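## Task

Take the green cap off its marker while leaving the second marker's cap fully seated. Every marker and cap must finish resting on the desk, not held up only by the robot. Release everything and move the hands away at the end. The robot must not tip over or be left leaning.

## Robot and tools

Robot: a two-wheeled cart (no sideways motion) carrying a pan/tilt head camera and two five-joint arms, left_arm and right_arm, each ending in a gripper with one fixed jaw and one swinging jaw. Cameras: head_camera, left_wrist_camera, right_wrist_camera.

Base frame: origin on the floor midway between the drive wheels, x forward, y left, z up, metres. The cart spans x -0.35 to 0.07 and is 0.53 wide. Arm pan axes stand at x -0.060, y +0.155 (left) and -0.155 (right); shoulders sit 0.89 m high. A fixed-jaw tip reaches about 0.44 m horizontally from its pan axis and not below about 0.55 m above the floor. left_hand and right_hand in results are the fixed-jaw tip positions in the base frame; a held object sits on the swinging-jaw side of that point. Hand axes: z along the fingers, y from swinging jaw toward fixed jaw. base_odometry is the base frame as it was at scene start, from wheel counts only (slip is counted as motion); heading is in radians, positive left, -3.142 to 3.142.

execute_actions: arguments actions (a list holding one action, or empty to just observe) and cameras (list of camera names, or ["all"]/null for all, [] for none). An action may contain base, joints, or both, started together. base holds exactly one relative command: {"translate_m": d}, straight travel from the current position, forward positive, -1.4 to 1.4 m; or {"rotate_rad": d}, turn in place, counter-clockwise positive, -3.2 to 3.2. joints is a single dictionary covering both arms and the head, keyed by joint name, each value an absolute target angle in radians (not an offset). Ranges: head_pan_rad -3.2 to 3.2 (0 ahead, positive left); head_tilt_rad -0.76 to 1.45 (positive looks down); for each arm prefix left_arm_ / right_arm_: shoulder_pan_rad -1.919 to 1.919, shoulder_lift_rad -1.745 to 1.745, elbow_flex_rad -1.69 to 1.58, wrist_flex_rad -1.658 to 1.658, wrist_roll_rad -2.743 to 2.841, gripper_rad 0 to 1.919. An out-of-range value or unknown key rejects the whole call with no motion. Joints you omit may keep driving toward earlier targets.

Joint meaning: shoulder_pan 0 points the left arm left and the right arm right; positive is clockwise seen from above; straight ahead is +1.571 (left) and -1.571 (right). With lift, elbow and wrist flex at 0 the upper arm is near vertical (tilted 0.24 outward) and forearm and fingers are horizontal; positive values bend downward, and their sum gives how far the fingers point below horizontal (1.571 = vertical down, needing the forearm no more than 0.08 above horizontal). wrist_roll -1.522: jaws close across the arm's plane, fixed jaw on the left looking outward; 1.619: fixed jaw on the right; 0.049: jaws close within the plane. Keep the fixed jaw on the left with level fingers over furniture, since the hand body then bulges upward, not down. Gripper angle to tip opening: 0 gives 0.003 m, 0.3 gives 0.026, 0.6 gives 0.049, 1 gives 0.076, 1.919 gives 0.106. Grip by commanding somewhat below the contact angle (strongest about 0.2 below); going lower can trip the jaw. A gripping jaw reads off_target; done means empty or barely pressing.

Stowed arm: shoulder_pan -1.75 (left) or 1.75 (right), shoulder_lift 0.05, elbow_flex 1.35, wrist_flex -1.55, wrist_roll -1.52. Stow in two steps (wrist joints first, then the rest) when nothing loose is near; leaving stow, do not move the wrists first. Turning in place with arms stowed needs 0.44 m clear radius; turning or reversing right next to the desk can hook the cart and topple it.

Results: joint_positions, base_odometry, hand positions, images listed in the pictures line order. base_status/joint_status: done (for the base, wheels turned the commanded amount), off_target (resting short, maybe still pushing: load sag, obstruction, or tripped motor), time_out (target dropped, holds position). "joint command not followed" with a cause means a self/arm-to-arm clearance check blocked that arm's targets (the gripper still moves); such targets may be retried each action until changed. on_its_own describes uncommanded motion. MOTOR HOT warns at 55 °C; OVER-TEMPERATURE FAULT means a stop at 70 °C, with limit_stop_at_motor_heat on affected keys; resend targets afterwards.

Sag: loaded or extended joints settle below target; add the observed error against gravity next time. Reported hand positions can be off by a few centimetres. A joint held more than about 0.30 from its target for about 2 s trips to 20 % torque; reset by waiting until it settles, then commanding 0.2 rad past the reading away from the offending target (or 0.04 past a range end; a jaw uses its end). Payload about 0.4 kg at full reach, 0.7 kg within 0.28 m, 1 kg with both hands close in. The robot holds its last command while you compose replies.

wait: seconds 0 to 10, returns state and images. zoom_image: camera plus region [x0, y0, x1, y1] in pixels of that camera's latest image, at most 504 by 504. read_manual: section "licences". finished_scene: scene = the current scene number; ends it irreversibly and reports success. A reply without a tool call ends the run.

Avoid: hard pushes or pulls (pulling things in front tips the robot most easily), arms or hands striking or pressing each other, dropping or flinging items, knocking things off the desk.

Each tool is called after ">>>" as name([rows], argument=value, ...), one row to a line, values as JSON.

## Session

>>> execute_actions(actions=[])

Scene clock: 0.00 s.
base_odometry: x=+0.000 y=+0.000 heading=+0.000 (m, m, rad; odometry frame)
base_status: not commanded
joint_positions: head_pan_rad=+0.034 head_tilt_rad=+0.019 left_arm_shoulder_pan_rad=-1.744 left_arm_shoulder_lift_rad=+0.061 left_arm_elbow_flex_rad=+1.414 left_arm_wrist_flex_rad=-1.441 left_arm_wrist_roll_rad=-1.501 left_arm_gripper_rad=+1.920 right_arm_shoulder_pan_rad=+1.759 right_arm_shoulder_lift_rad=+0.063 right_arm_elbow_flex_rad=+1.419 right_arm_wrist_flex_rad=-1.592 right_arm_wrist_roll_rad=-1.493 right_arm_gripper_rad=+1.920
joint_status: not commanded
left_hand: x=-0.2988 y=+0.1055 z=+0.8651 quat_wxyz=(-0.053, -0.716, -0.070, +0.693) (m; base frame)
right_hand: x=-0.2993 y=-0.1172 z=+0.8879 quat_wxyz=(-0.081, +0.665, -0.053, -0.741) (m; base frame)
pictures: head_camera, left_wrist_camera, right_wrist_camera
Images, in order (width x height): head_camera 644x476, left_wrist_camera 644x476, right_wrist_camera 644x476.

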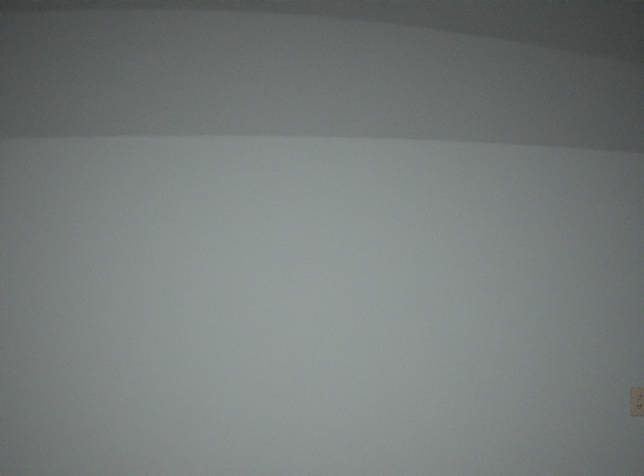

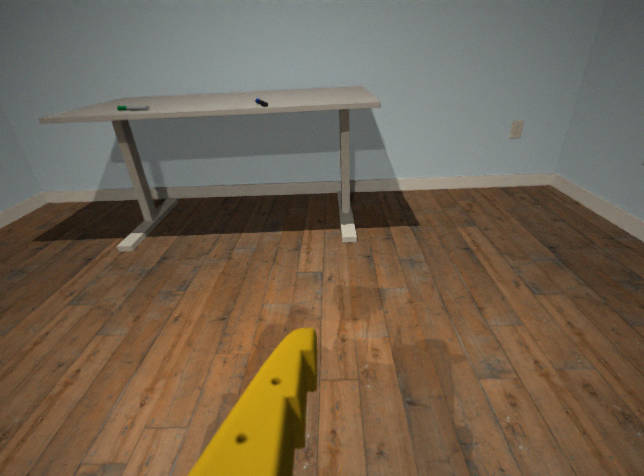

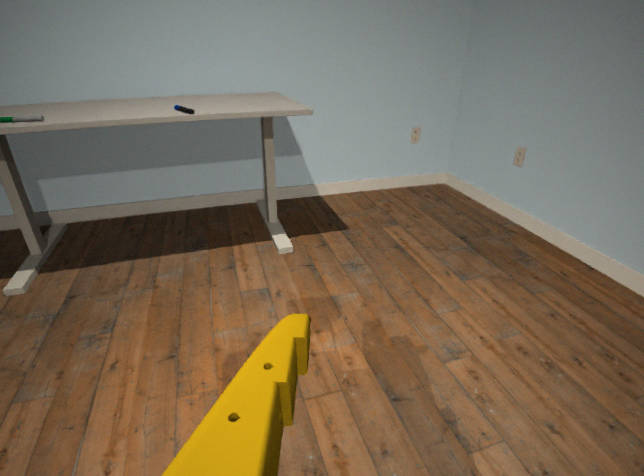

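>>> execute_actions([
  {"base":{"rotate_rad":-2.9},"joints":{"head_pan_rad":0,"head_tilt_rad":0.3}},
], cameras=["head_camera"])

Scene clock: 4.53 s.
base_odometry: x=-0.001 y=+0.000 heading=-2.899 (m, m, rad; odometry frame)
base_status: done
joint_positions: head_pan_rad=+0.010 head_tilt_rad=+0.293 left_arm_shoulder_pan_rad=-1.744 left_arm_shoulder_lift_rad=+0.061 left_arm_elbow_flex_rad=+1.414 left_arm_wrist_flex_rad=-1.441 left_arm_wrist_roll_rad=-1.501 left_arm_gripper_rad=+1.920 right_arm_shoulder_pan_rad=+1.759 right_arm_shoulder_lift_rad=+0.063 right_arm_elbow_flex_rad=+1.419 right_arm_wrist_flex_rad=-1.592 right_arm_wrist_roll_rad=-1.493 right_arm_gripper_rad=+1.920
joint_status: all done
left_hand: x=-0.2988 y=+0.1055 z=+0.8651 quat_wxyz=(-0.053, -0.716, -0.070, +0.693) (m; base frame)
right_hand: x=-0.2993 y=-0.1172 z=+0.8879 quat_wxyz=(-0.081, +0.665, -0.053, -0.741) (m; base frame)
pictures: head_camera
Images, in order (width x height): head_camera 644x476.

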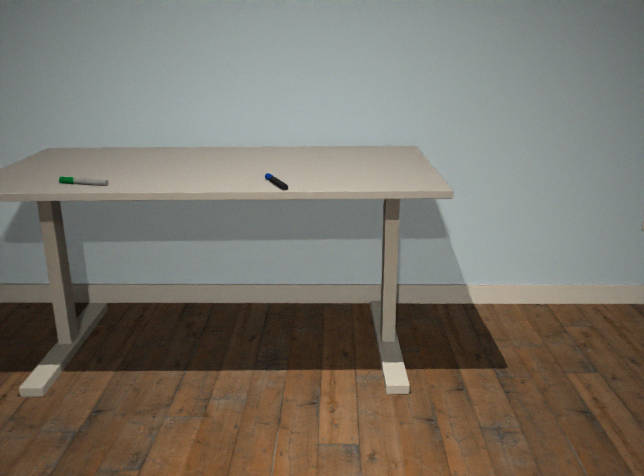

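>>> execute_actions([
  {"base":{"rotate_rad":0.6},"joints":{"left_arm_shoulder_pan_rad":0,"right_arm_shoulder_pan_rad":0,"left_arm_shoulder_lift_rad":0.4,"right_arm_shoulder_lift_rad":0.4,"left_arm_elbow_flex_rad":-0.32,"right_arm_elbow_flex_rad":-0.32,"left_arm_wrist_flex_rad":0.2,"right_arm_wrist_flex_rad":0.2}},
], cameras=[])

>>> execute_actions([
  {"base":{"translate_m":1.38},"joints":{"left_arm_shoulder_pan_rad":1.78,"right_arm_shoulder_pan_rad":-1.9,"left_arm_wrist_flex_rad":1.05,"right_arm_wrist_flex_rad":0.9,"left_arm_wrist_roll_rad":0.3,"right_arm_wrist_roll_rad":2.83,"left_arm_gripper_rad":0.8,"right_arm_gripper_rad":0.8}},
], cameras=[])

>>> execute_actions([
  {"base":{"rotate_rad":-0.6},"joints":{"head_tilt_rad":0.45}},
], cameras=["head_camera"])

Scene clock: 7.60 s.
base_odometry: x=-0.001 y=+0.000 heading=-2.300 (m, m, rad; odometry frame)
base_status: done
joint_positions: head_pan_rad=+0.010 head_tilt_rad=+0.293 left_arm_shoulder_pan_rad=-0.007 left_arm_shoulder_lift_rad=+0.417 left_arm_elbow_flex_rad=-0.283 left_arm_wrist_flex_rad=+0.199 left_arm_wrist_roll_rad=-1.501 left_arm_gripper_rad=+1.920 right_arm_shoulder_pan_rad=+0.011 right_arm_shoulder_lift_rad=+0.422 right_arm_elbow_flex_rad=-0.279 right_arm_wrist_flex_rad=+0.198 right_arm_wrist_roll_rad=-1.493 right_arm_gripper_rad=+1.920
joint_status: all done
left_hand: x=-0.0705 y=+0.5425 z=+0.9200 quat_wxyz=(+0.413, -0.584, +0.568, +0.407) (m; base frame)
right_hand: x=-0.0564 y=-0.5425 z=+0.9172 quat_wxyz=(+0.400, +0.572, +0.583, -0.416) (m; base frame)
pictures: none
No camera images: the call's "cameras" was empty. Leave "cameras" out to get every camera's image.

Scene clock: 15.27 s.
base_odometry: x=-0.920 y=-1.029 heading=-2.302 (m, m, rad; odometry frame)
base_status: done
joint_positions: head_pan_rad=+0.010 head_tilt_rad=+0.293 left_arm_shoulder_pan_rad=+1.774 left_arm_shoulder_lift_rad=+0.417 left_arm_elbow_flex_rad=-0.288 left_arm_wrist_flex_rad=+1.046 left_arm_wrist_roll_rad=+0.293 left_arm_gripper_rad=+0.811 right_arm_shoulder_pan_rad=-1.890 right_arm_shoulder_lift_rad=+0.422 right_arm_elbow_flex_rad=-0.284 right_arm_wrist_flex_rad=+0.898 right_arm_wrist_roll_rad=+2.821 right_arm_gripper_rad=+0.809
joint_status: all done
left_hand: x=+0.2245 y=+0.0941 z=+0.8223 quat_wxyz=(+0.105, -0.708, +0.679, -0.166) (m; base frame)
right_hand: x=+0.2491 y=-0.0558 z=+0.8376 quat_wxyz=(-0.113, -0.699, -0.665, -0.239) (m; base frame)
pictures: none
No camera images: the call's "cameras" was empty. Leave "cameras" out to get every camera's image.

Scene clock: 16.73 s.
base_odometry: x=-0.920 y=-1.029 heading=-2.901 (m, m, rad; odometry frame)
base_status: done
joint_positions: head_pan_rad=+0.010 head_tilt_rad=+0.443 left_arm_shoulder_pan_rad=+1.775 left_arm_shoulder_lift_rad=+0.417 left_arm_elbow_flex_rad=-0.288 left_arm_wrist_flex_rad=+1.046 left_arm_wrist_roll_rad=+0.293 left_arm_gripper_rad=+0.811 right_arm_shoulder_pan_rad=-1.891 right_arm_shoulder_lift_rad=+0.422 right_arm_elbow_flex_rad=-0.284 right_arm_wrist_flex_rad=+0.898 right_arm_wrist_roll_rad=+2.821 right_arm_gripper_rad=+0.809
joint_status: all done
left_hand: x=+0.2244 y=+0.0937 z=+0.8223 quat_wxyz=(+0.105, -0.707, +0.679, -0.167) (m; base frame)
right_hand: x=+0.2490 y=-0.0553 z=+0.8376 quat_wxyz=(-0.113, -0.698, -0.665, -0.239) (m; base frame)
pictures: head_camera
Images, in order (width x height): head_camera 644x476.

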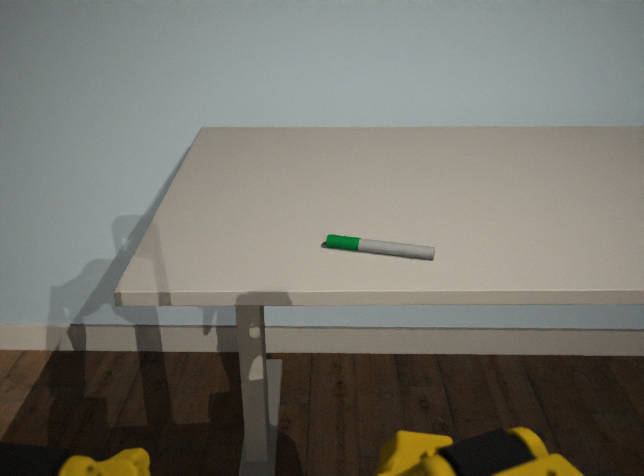

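>>> execute_actions([
  {"base":{"rotate_rad":-0.18},"joints":{"left_arm_wrist_roll_rad":0.1,"right_arm_wrist_roll_rad":2.62}},
], cameras=[])

>>> execute_actions([
  {"base":{"translate_m":0.5}},
], cameras=[])

>>> execute_actions([
  {"base":{"rotate_rad":0.18},"joints":{"head_tilt_rad":0.85,"head_pan_rad":-0.02}},
], cameras=["head_camera"])

Scene clock: 18.50 s.
base_odometry: x=-0.919 y=-1.029 heading=-3.081 (m, m, rad; odometry frame)
base_status: done
joint_positions: head_pan_rad=+0.010 head_tilt_rad=+0.443 left_arm_shoulder_pan_rad=+1.775 left_arm_shoulder_lift_rad=+0.417 left_arm_elbow_flex_rad=-0.288 left_arm_wrist_flex_rad=+1.046 left_arm_wrist_roll_rad=+0.106 left_arm_gripper_rad=+0.811 right_arm_shoulder_pan_rad=-1.891 right_arm_shoulder_lift_rad=+0.422 right_arm_elbow_flex_rad=-0.284 right_arm_wrist_flex_rad=+0.898 right_arm_wrist_roll_rad=+2.629 right_arm_gripper_rad=+0.809
joint_status: all done
left_hand: x=+0.2244 y=+0.0951 z=+0.8222 quat_wxyz=(+0.120, -0.641, +0.742, -0.156) (m; base frame)
right_hand: x=+0.2489 y=-0.0568 z=+0.8373 quat_wxyz=(-0.089, -0.759, -0.595, -0.249) (m; base frame)
pictures: none
No camera images: the call's "cameras" was empty. Leave "cameras" out to get every camera's image.

Scene clock: 21.77 s.
base_odometry: x=-1.418 y=-1.058 heading=-3.082 (m, m, rad; odometry frame)
base_status: done
joint_positions: head_pan_rad=+0.010 head_tilt_rad=+0.444 left_arm_shoulder_pan_rad=+1.775 left_arm_shoulder_lift_rad=+0.417 left_arm_elbow_flex_rad=-0.288 left_arm_wrist_flex_rad=+1.046 left_arm_wrist_roll_rad=+0.106 left_arm_gripper_rad=+0.811 right_arm_shoulder_pan_rad=-1.891 right_arm_shoulder_lift_rad=+0.422 right_arm_elbow_flex_rad=-0.284 right_arm_wrist_flex_rad=+0.898 right_arm_wrist_roll_rad=+2.629 right_arm_gripper_rad=+0.809
joint_status: not commanded
left_hand: x=+0.2244 y=+0.0951 z=+0.8222 quat_wxyz=(+0.120, -0.641, +0.742, -0.156) (m; base frame)
right_hand: x=+0.2489 y=-0.0568 z=+0.8373 quat_wxyz=(-0.089, -0.759, -0.595, -0.249) (m; base frame)
pictures: none
No camera images: the call's "cameras" was empty. Leave "cameras" out to get every camera's image.

Scene clock: 22.80 s.
base_odometry: x=-1.419 y=-1.058 heading=-2.902 (m, m, rad; odometry frame)
base_status: done
joint_positions: head_pan_rad=-0.010 head_tilt_rad=+0.845 left_arm_shoulder_pan_rad=+1.775 left_arm_shoulder_lift_rad=+0.417 left_arm_elbow_flex_rad=-0.288 left_arm_wrist_flex_rad=+1.046 left_arm_wrist_roll_rad=+0.106 left_arm_gripper_rad=+0.811 right_arm_shoulder_pan_rad=-1.891 right_arm_shoulder_lift_rad=+0.422 right_arm_elbow_flex_rad=-0.284 right_arm_wrist_flex_rad=+0.898 right_arm_wrist_roll_rad=+2.629 right_arm_gripper_rad=+0.809
joint_status: all done
left_hand: x=+0.2244 y=+0.0951 z=+0.8222 quat_wxyz=(+0.120, -0.641, +0.742, -0.156) (m; base frame)
right_hand: x=+0.2489 y=-0.0568 z=+0.8373 quat_wxyz=(-0.089, -0.759, -0.595, -0.249) (m; base frame)
pictures: head_camera
Images, in order (width x height): head_camera 644x476.

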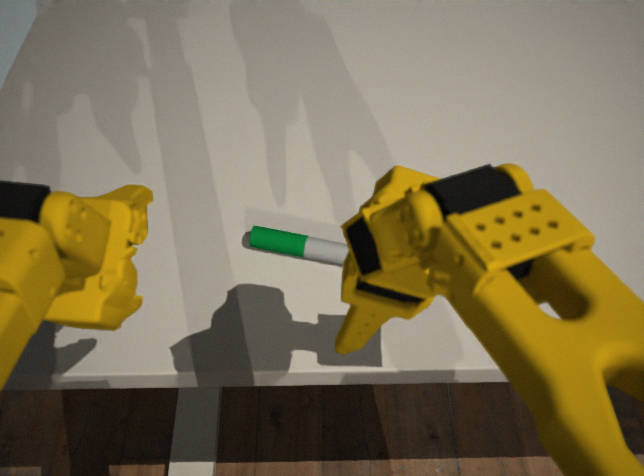

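>>> execute_actions([
  {"base":{"translate_m":0.12},"joints":{"head_tilt_rad":1.05}},
])

Scene clock: 24.63 s.
base_odometry: x=-1.536 y=-1.087 heading=-2.900 (m, m, rad; odometry frame)
base_status: done
joint_positions: head_pan_rad=-0.010 head_tilt_rad=+1.045 left_arm_shoulder_pan_rad=+1.775 left_arm_shoulder_lift_rad=+0.417 left_arm_elbow_flex_rad=-0.288 left_arm_wrist_flex_rad=+1.046 left_arm_wrist_roll_rad=+0.106 left_arm_gripper_rad=+0.811 right_arm_shoulder_pan_rad=-1.891 right_arm_shoulder_lift_rad=+0.422 right_arm_elbow_flex_rad=-0.284 right_arm_wrist_flex_rad=+0.898 right_arm_wrist_roll_rad=+2.629 right_arm_gripper_rad=+0.809
joint_status: all done
left_hand: x=+0.2244 y=+0.0951 z=+0.8222 quat_wxyz=(+0.120, -0.641, +0.742, -0.156) (m; base frame)
right_hand: x=+0.2489 y=-0.0568 z=+0.8373 quat_wxyz=(-0.089, -0.759, -0.595, -0.249) (m; base frame)
pictures: head_camera, left_wrist_camera, right_wrist_camera
Images, in order (width x height): head_camera 644x476, left_wrist_camera 644x476, right_wrist_camera 644x476.

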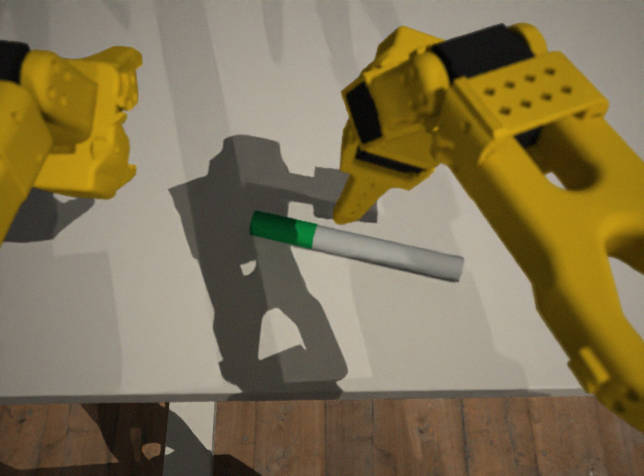

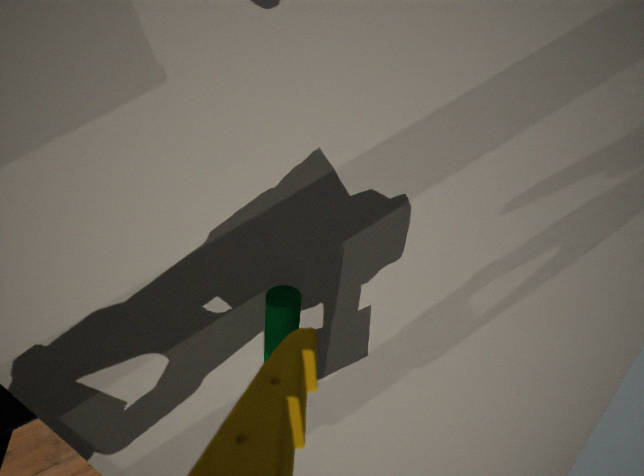

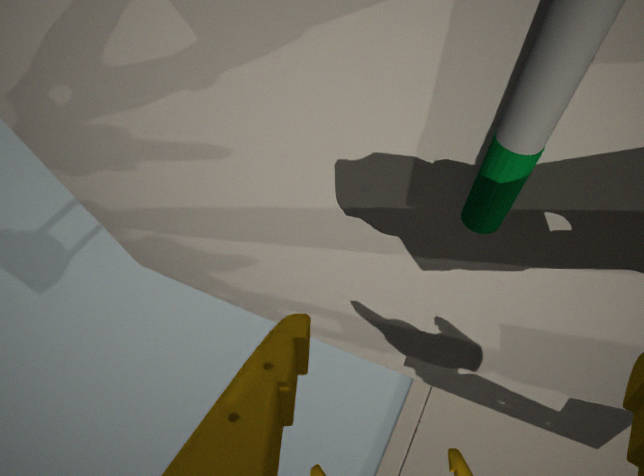

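>>> execute_actions([
  {"base":{"translate_m":-0.02}},
], cameras=[])

>>> execute_actions([
  {"base":{"rotate_rad":-0.15},"joints":{"left_arm_wrist_roll_rad":0.3,"right_arm_wrist_roll_rad":2.78,"left_arm_shoulder_pan_rad":1.86,"left_arm_shoulder_lift_rad":0.55,"right_arm_shoulder_lift_rad":0.65,"right_arm_wrist_flex_rad":0.7}},
])

Scene clock: 26.03 s.
base_odometry: x=-1.516 y=-1.082 heading=-2.900 (m, m, rad; odometry frame)
base_status: done
joint_positions: head_pan_rad=-0.010 head_tilt_rad=+1.045 left_arm_shoulder_pan_rad=+1.775 left_arm_shoulder_lift_rad=+0.417 left_arm_elbow_flex_rad=-0.288 left_arm_wrist_flex_rad=+1.046 left_arm_wrist_roll_rad=+0.106 left_arm_gripper_rad=+0.811 right_arm_shoulder_pan_rad=-1.891 right_arm_shoulder_lift_rad=+0.422 right_arm_elbow_flex_rad=-0.284 right_arm_wrist_flex_rad=+0.898 right_arm_wrist_roll_rad=+2.629 right_arm_gripper_rad=+0.809
joint_status: not commanded
left_hand: x=+0.2244 y=+0.0951 z=+0.8222 quat_wxyz=(+0.120, -0.641, +0.742, -0.156) (m; base frame)
right_hand: x=+0.2489 y=-0.0568 z=+0.8373 quat_wxyz=(-0.089, -0.759, -0.595, -0.249) (m; base frame)
pictures: none
No camera images: the call's "cameras" was empty. Leave "cameras" out to get every camera's image.

Scene clock: 26.93 s.
base_odometry: x=-1.516 y=-1.082 heading=-3.051 (m, m, rad; odometry frame)
base_status: done
joint_positions: head_pan_rad=-0.010 head_tilt_rad=+1.045 left_arm_shoulder_pan_rad=+1.855 left_arm_shoulder_lift_rad=+0.566 left_arm_elbow_flex_rad=-0.289 left_arm_wrist_flex_rad=+1.046 left_arm_wrist_roll_rad=+0.293 left_arm_gripper_rad=+0.811 right_arm_shoulder_pan_rad=-1.891 right_arm_shoulder_lift_rad=+0.670 right_arm_elbow_flex_rad=-0.285 right_arm_wrist_flex_rad=+0.709 right_arm_wrist_roll_rad=+2.770 right_arm_gripper_rad=+0.809
joint_status: all done
left_hand: x=+0.2059 y=+0.0749 z=+0.7848 quat_wxyz=(+0.062, -0.688, +0.715, -0.108) (m; base frame)
right_hand: x=+0.2536 y=-0.0542 z=+0.7798 quat_wxyz=(-0.095, -0.720, -0.652, -0.216) (m; base frame)
pictures: head_camera, left_wrist_camera, right_wrist_camera
Images, in order (width x height): head_camera 644x476, left_wrist_camera 644x476, right_wrist_camera 644x476.

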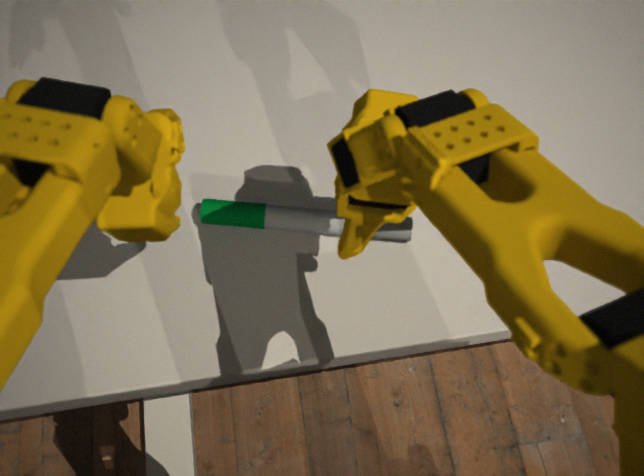

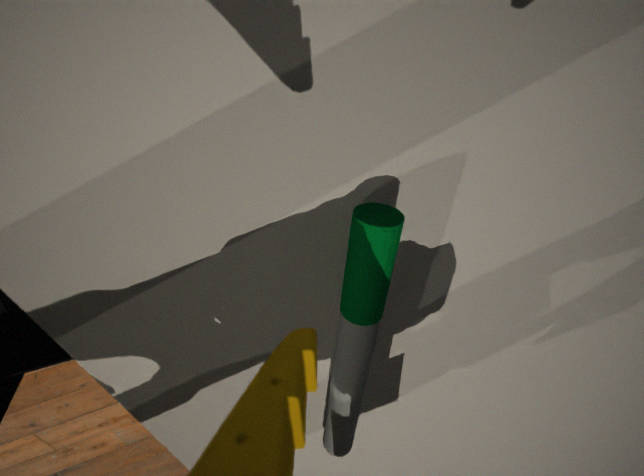

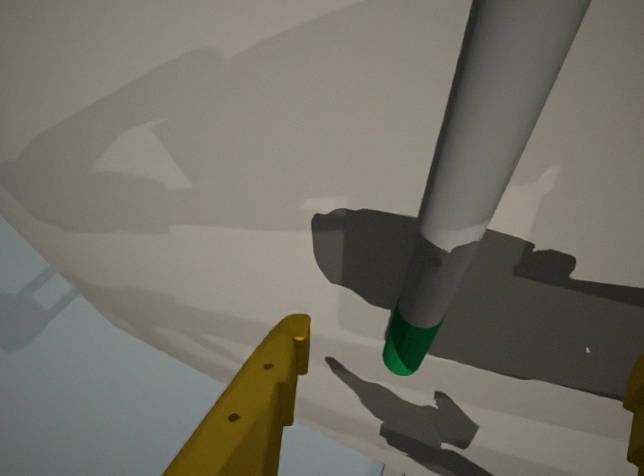

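Very similar to before. Lower right and grip.

>>> execute_actions([
  {"joints":{"right_arm_shoulder_lift_rad":0.92,"right_arm_wrist_flex_rad":0.56,"right_arm_wrist_roll_rad":2.7}},
], cameras=[])

>>> execute_actions([
  {"joints":{"right_arm_gripper_rad":0.05,"left_arm_shoulder_pan_rad":1.9,"left_arm_wrist_flex_rad":0.92,"left_arm_shoulder_lift_rad":0.66}},
])

Scene clock: 28.07 s.
base_odometry: x=-1.516 y=-1.082 heading=-3.051 (m, m, rad; odometry frame)
base_status: not commanded
joint_positions: head_pan_rad=-0.010 head_tilt_rad=+1.045 left_arm_shoulder_pan_rad=+1.855 left_arm_shoulder_lift_rad=+0.566 left_arm_elbow_flex_rad=-0.289 left_arm_wrist_flex_rad=+1.046 left_arm_wrist_roll_rad=+0.293 left_arm_gripper_rad=+0.811 right_arm_shoulder_pan_rad=-1.891 right_arm_shoulder_lift_rad=+0.888 right_arm_elbow_flex_rad=-0.319 right_arm_wrist_flex_rad=+0.571 right_arm_wrist_roll_rad=+2.707 right_arm_gripper_rad=+0.809
joint_status: all done
left_hand: x=+0.2059 y=+0.0749 z=+0.7848 quat_wxyz=(+0.062, -0.688, +0.715, -0.108) (m; base frame)
right_hand: x=+0.2499 y=-0.0559 z=+0.7321 quat_wxyz=(-0.080, -0.744, -0.633, -0.198) (m; base frame)
pictures: none
No camera images: the call's "cameras" was empty. Leave "cameras" out to get every camera's image.

Scene clock: 28.97 s.
base_odometry: x=-1.516 y=-1.082 heading=-3.051 (m, m, rad; odometry frame)
base_status: not commanded
joint_positions: head_pan_rad=-0.010 head_tilt_rad=+1.045 left_arm_shoulder_pan_rad=+1.892 left_arm_shoulder_lift_rad=+0.676 left_arm_elbow_flex_rad=-0.291 left_arm_wrist_flex_rad=+0.929 left_arm_wrist_roll_rad=+0.293 left_arm_gripper_rad=+0.811 right_arm_shoulder_pan_rad=-1.895 right_arm_shoulder_lift_rad=+0.916 right_arm_elbow_flex_rad=-0.321 right_arm_wrist_flex_rad=+0.563 right_arm_wrist_roll_rad=+2.706 right_arm_gripper_rad=+0.206
joint_status: right_arm_gripper_rad off_target (ended at +0.206, target +0.050); the others done
left_hand: x=+0.2078 y=+0.0635 z=+0.7612 quat_wxyz=(+0.062, -0.674, +0.728, -0.112) (m; base frame)
right_hand: x=+0.2466 y=-0.0560 z=+0.7249 quat_wxyz=(-0.076, -0.745, -0.634, -0.190) (m; base frame)
pictures: head_camera, left_wrist_camera, right_wrist_camera
Images, in order (width x height): head_camera 644x476, left_wrist_camera 644x476, right_wrist_camera 644x476.

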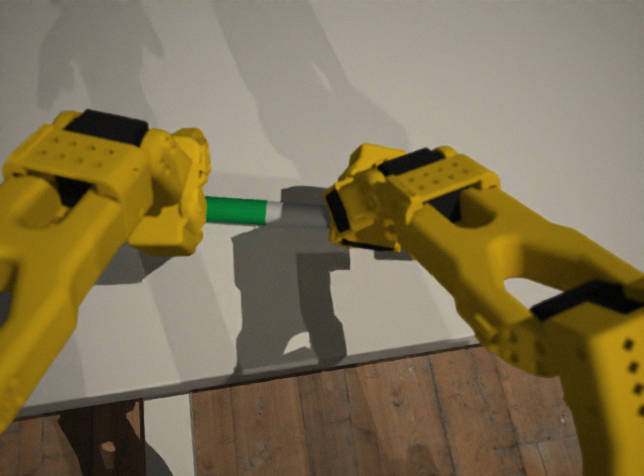

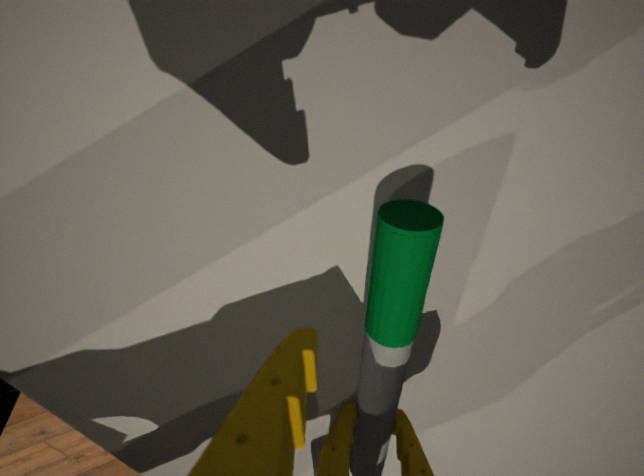

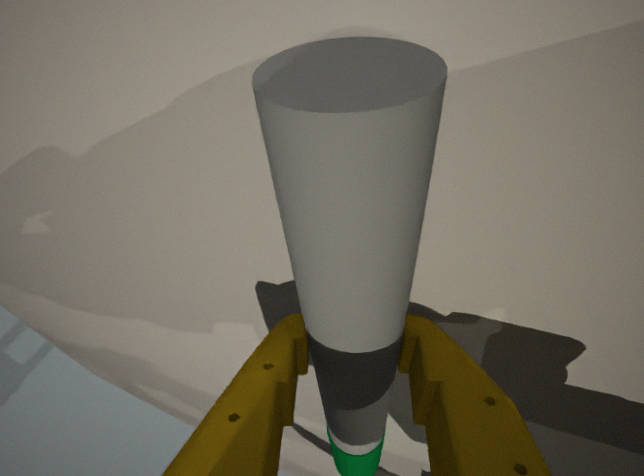

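>>> execute_actions([
  {"joints":{"right_arm_gripper_rad":0.02,"left_arm_wrist_flex_rad":0.66,"left_arm_shoulder_lift_rad":0.86,"left_arm_wrist_roll_rad":0.33}},
], cameras=["left_wrist_camera","head_camera"])

Scene clock: 30.10 s.
base_odometry: x=-1.516 y=-1.082 heading=-3.051 (m, m, rad; odometry frame)
base_status: not commanded
joint_positions: head_pan_rad=-0.010 head_tilt_rad=+1.045 left_arm_shoulder_pan_rad=+1.892 left_arm_shoulder_lift_rad=+0.872 left_arm_elbow_flex_rad=-0.294 left_arm_wrist_flex_rad=+0.670 left_arm_wrist_roll_rad=+0.324 left_arm_gripper_rad=+0.811 right_arm_shoulder_pan_rad=-1.895 right_arm_shoulder_lift_rad=+0.916 right_arm_elbow_flex_rad=-0.321 right_arm_wrist_flex_rad=+0.563 right_arm_wrist_roll_rad=+2.706 right_arm_gripper_rad=+0.205
joint_status: right_arm_gripper_rad off_target (ended at +0.205, target +0.020); the others done
left_hand: x=+0.2183 y=+0.0598 z=+0.7209 quat_wxyz=(+0.075, -0.682, +0.714, -0.142) (m; base frame)
right_hand: x=+0.2466 y=-0.0560 z=+0.7249 quat_wxyz=(-0.076, -0.745, -0.634, -0.190) (m; base frame)
pictures: head_camera, left_wrist_camera
Images, in order (width x height): head_camera 644x476, left_wrist_camera 644x476.

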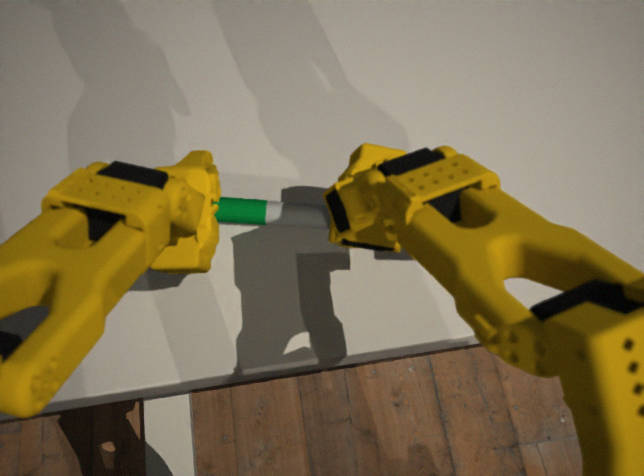

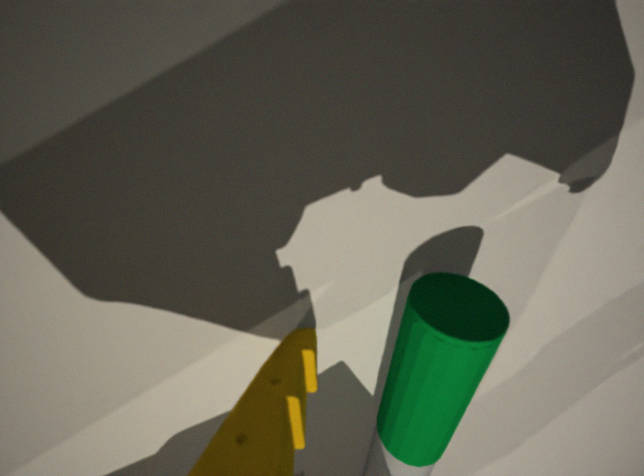

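>>> execute_actions([
  {"joints":{"left_arm_wrist_flex_rad":0.5,"left_arm_shoulder_lift_rad":0.93,"left_arm_shoulder_pan_rad":1.919}},
], cameras=["left_wrist_camera"])

>>> execute_actions([
  {"joints":{"left_arm_gripper_rad":0.05}},
])

Scene clock: 31.23 s.
base_odometry: x=-1.516 y=-1.082 heading=-3.051 (m, m, rad; odometry frame)
base_status: not commanded
joint_positions: head_pan_rad=-0.010 head_tilt_rad=+1.045 left_arm_shoulder_pan_rad=+1.912 left_arm_shoulder_lift_rad=+0.926 left_arm_elbow_flex_rad=-0.315 left_arm_wrist_flex_rad=+0.506 left_arm_wrist_roll_rad=+0.324 left_arm_gripper_rad=+0.811 right_arm_shoulder_pan_rad=-1.895 right_arm_shoulder_lift_rad=+0.916 right_arm_elbow_flex_rad=-0.321 right_arm_wrist_flex_rad=+0.562 right_arm_wrist_roll_rad=+2.706 right_arm_gripper_rad=+0.205
joint_status: all done
left_hand: x=+0.2354 y=+0.0475 z=+0.7186 quat_wxyz=(+0.103, -0.666, +0.711, -0.200) (m; base frame)
right_hand: x=+0.2468 y=-0.0559 z=+0.7250 quat_wxyz=(-0.076, -0.745, -0.634, -0.191) (m; base frame)
pictures: left_wrist_camera
Images, in order (width x height): left_wrist_camera 644x476.

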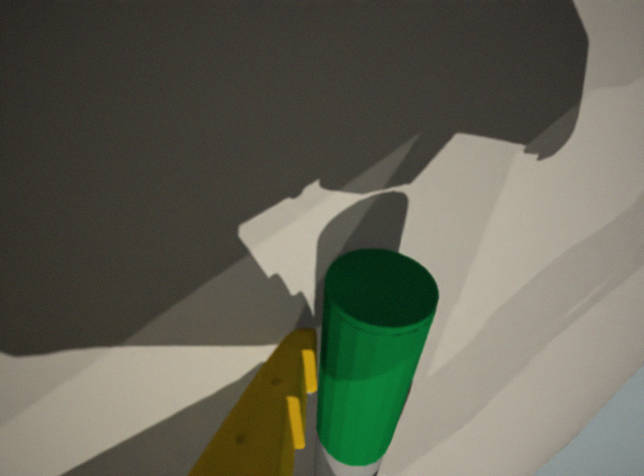

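Scene clock: 32.13 s.
base_odometry: x=-1.516 y=-1.082 heading=-3.051 (m, m, rad; odometry frame)
base_status: not commanded
joint_positions: head_pan_rad=-0.010 head_tilt_rad=+1.045 left_arm_shoulder_pan_rad=+1.912 left_arm_shoulder_lift_rad=+0.926 left_arm_elbow_flex_rad=-0.317 left_arm_wrist_flex_rad=+0.504 left_arm_wrist_roll_rad=+0.324 left_arm_gripper_rad=+0.217 right_arm_shoulder_pan_rad=-1.895 right_arm_shoulder_lift_rad=+0.916 right_arm_elbow_flex_rad=-0.321 right_arm_wrist_flex_rad=+0.562 right_arm_wrist_roll_rad=+2.706 right_arm_gripper_rad=+0.205
joint_status: left_arm_gripper_rad off_target (ended at +0.217, target +0.050)
left_hand: x=+0.2359 y=+0.0473 z=+0.7190 quat_wxyz=(+0.104, -0.666, +0.711, -0.201) (m; base frame)
right_hand: x=+0.2468 y=-0.0559 z=+0.7250 quat_wxyz=(-0.076, -0.745, -0.634, -0.191) (m; base frame)
pictures: head_camera, left_wrist_camera, right_wrist_camera
Images, in order (width x height): head_camera 644x476, left_wrist_camera 644x476, right_wrist_camera 644x476.

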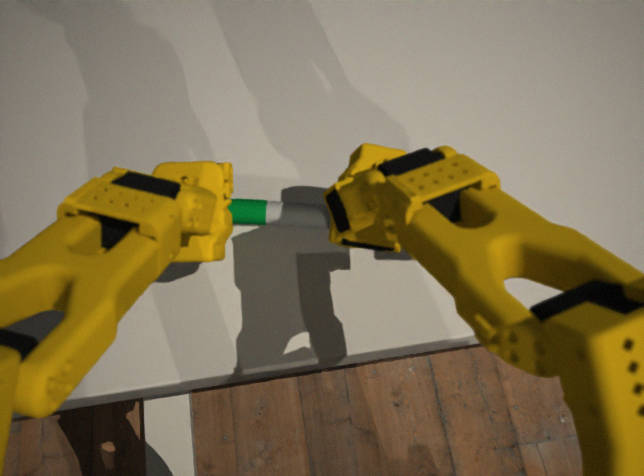

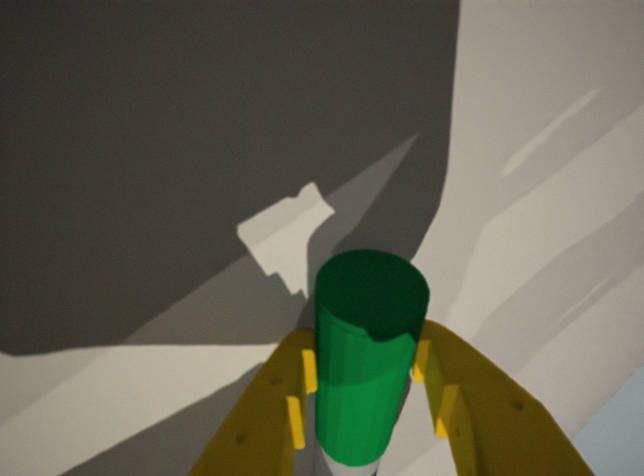

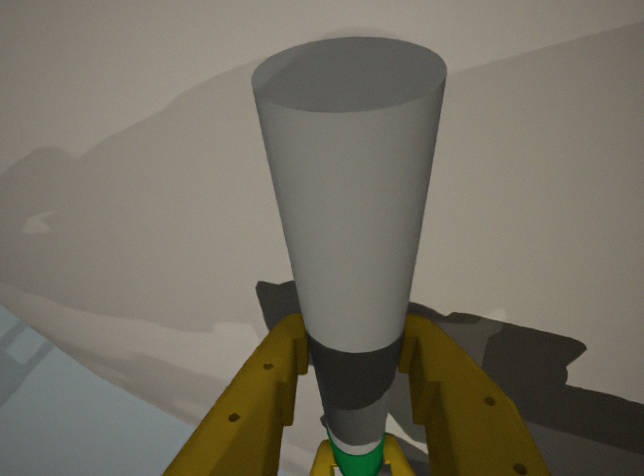

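>>> execute_actions([
  {"joints":{"left_arm_gripper_rad":0.02,"left_arm_shoulder_pan_rad":1.6,"left_arm_wrist_roll_rad":0.1}},
], cameras=["head_camera"])

>>> execute_actions([
  {"joints":{"left_arm_gripper_rad":0.7,"right_arm_gripper_rad":0.7}},
], cameras=[])

>>> execute_actions([
  {"joints":{"left_arm_shoulder_lift_rad":0.4,"right_arm_shoulder_lift_rad":0.4}},
], cameras=["head_camera"])

>>> execute_actions([
  {"base":{"translate_m":-0.4},"joints":{"head_tilt_rad":0.6}},
], cameras=["head_camera"])

Scene clock: 33.67 s.
base_odometry: x=-1.516 y=-1.082 heading=-3.051 (m, m, rad; odometry frame)
base_status: not commanded
joint_positions: head_pan_rad=-0.010 head_tilt_rad=+1.045 left_arm_shoulder_pan_rad=+1.616 left_arm_shoulder_lift_rad=+0.926 left_arm_elbow_flex_rad=-0.317 left_arm_wrist_flex_rad=+0.503 left_arm_wrist_roll_rad=+0.109 left_arm_gripper_rad=+0.215 right_arm_shoulder_pan_rad=-1.904 right_arm_shoulder_lift_rad=+0.919 right_arm_elbow_flex_rad=-0.322 right_arm_wrist_flex_rad=+0.557 right_arm_wrist_roll_rad=+2.706 right_arm_gripper_rad=+0.204
joint_status: left_arm_gripper_rad off_target (ended at +0.215, target +0.020); the others done
left_hand: x=+0.2545 y=+0.1400 z=+0.7189 quat_wxyz=(+0.152, -0.694, +0.683, -0.169) (m; base frame)
right_hand: x=+0.2464 y=-0.0529 z=+0.7247 quat_wxyz=(-0.076, -0.742, -0.637, -0.192) (m; base frame)
pictures: head_camera
Images, in order (width x height): head_camera 644x476.

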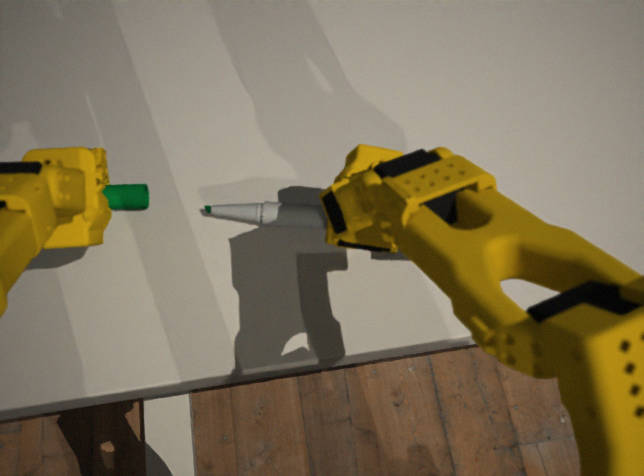

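Scene clock: 34.53 s.
base_odometry: x=-1.516 y=-1.082 heading=-3.051 (m, m, rad; odometry frame)
base_status: not commanded
joint_positions: head_pan_rad=-0.010 head_tilt_rad=+1.045 left_arm_shoulder_pan_rad=+1.614 left_arm_shoulder_lift_rad=+0.926 left_arm_elbow_flex_rad=-0.317 left_arm_wrist_flex_rad=+0.503 left_arm_wrist_roll_rad=+0.106 left_arm_gripper_rad=+0.688 right_arm_shoulder_pan_rad=-1.904 right_arm_shoulder_lift_rad=+0.900 right_arm_elbow_flex_rad=-0.336 right_arm_wrist_flex_rad=+0.557 right_arm_wrist_roll_rad=+2.706 right_arm_gripper_rad=+0.684
joint_status: all done
left_hand: x=+0.2545 y=+0.1405 z=+0.7189 quat_wxyz=(+0.152, -0.693, +0.684, -0.169) (m; base frame)
right_hand: x=+0.2520 y=-0.0510 z=+0.7328 quat_wxyz=(-0.082, -0.740, -0.635, -0.207) (m; base frame)
pictures: none
No camera images: the call's "cameras" was empty. Leave "cameras" out to get every camera's image.

Scene clock: 35.63 s.
base_odometry: x=-1.516 y=-1.082 heading=-3.051 (m, m, rad; odometry frame)
base_status: not commanded
joint_positions: head_pan_rad=-0.010 head_tilt_rad=+1.045 left_arm_shoulder_pan_rad=+1.608 left_arm_shoulder_lift_rad=+0.458 left_arm_elbow_flex_rad=-0.312 left_arm_wrist_flex_rad=+0.503 left_arm_wrist_roll_rad=+0.106 left_arm_gripper_rad=+0.689 right_arm_shoulder_pan_rad=-1.904 right_arm_shoulder_lift_rad=+0.455 right_arm_elbow_flex_rad=-0.311 right_arm_wrist_flex_rad=+0.559 right_arm_wrist_roll_rad=+2.706 right_arm_gripper_rad=+0.691
joint_status: all done
left_hand: x=+0.3024 y=+0.1406 z=+0.8648 quat_wxyz=(+0.299, -0.640, +0.627, -0.329) (m; base frame)
right_hand: x=+0.2875 y=-0.0387 z=+0.8702 quat_wxyz=(-0.155, -0.688, -0.591, -0.391) (m; base frame)
pictures: head_camera
Images, in order (width x height): head_camera 644x476.

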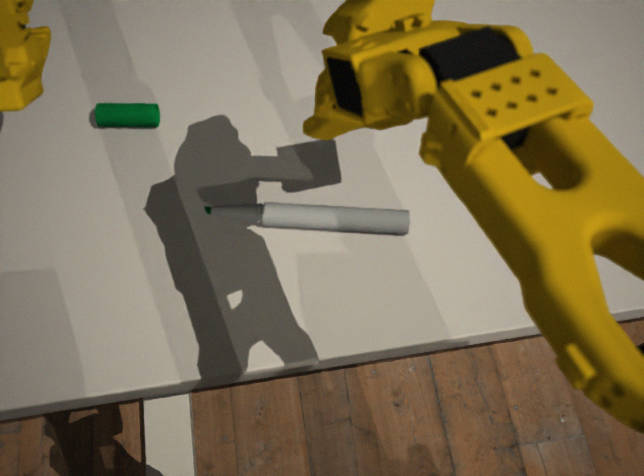

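Scene clock: 38.40 s.
base_odometry: x=-1.118 y=-1.047 heading=-3.053 (m, m, rad; odometry frame)
base_status: done
joint_positions: head_pan_rad=-0.010 head_tilt_rad=+0.614 left_arm_shoulder_pan_rad=+1.606 left_arm_shoulder_lift_rad=+0.458 left_arm_elbow_flex_rad=-0.312 left_arm_wrist_flex_rad=+0.503 left_arm_wrist_roll_rad=+0.106 left_arm_gripper_rad=+0.689 right_arm_shoulder_pan_rad=-1.904 right_arm_shoulder_lift_rad=+0.455 right_arm_elbow_flex_rad=-0.311 right_arm_wrist_flex_rad=+0.559 right_arm_wrist_roll_rad=+2.706 right_arm_gripper_rad=+0.691
joint_status: all done
left_hand: x=+0.3024 y=+0.1412 z=+0.8648 quat_wxyz=(+0.300, -0.640, +0.626, -0.329) (m; base frame)
right_hand: x=+0.2875 y=-0.0387 z=+0.8702 quat_wxyz=(-0.155, -0.688, -0.591, -0.391) (m; base frame)
pictures: head_camera
Images, in order (width x height): head_camera 644x476.

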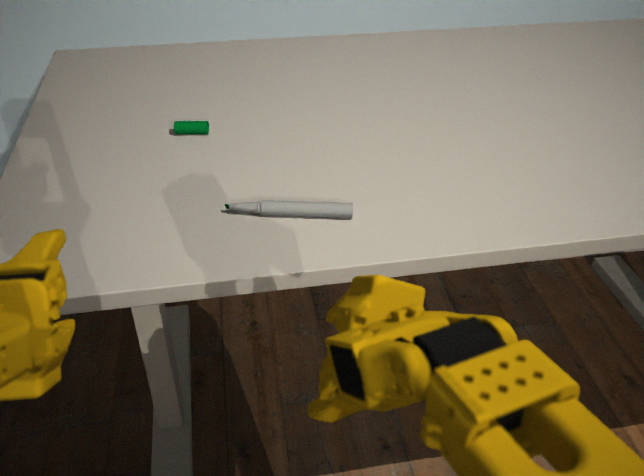

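>>> finished_scene(scene=2)

The scene is finished: the task was done.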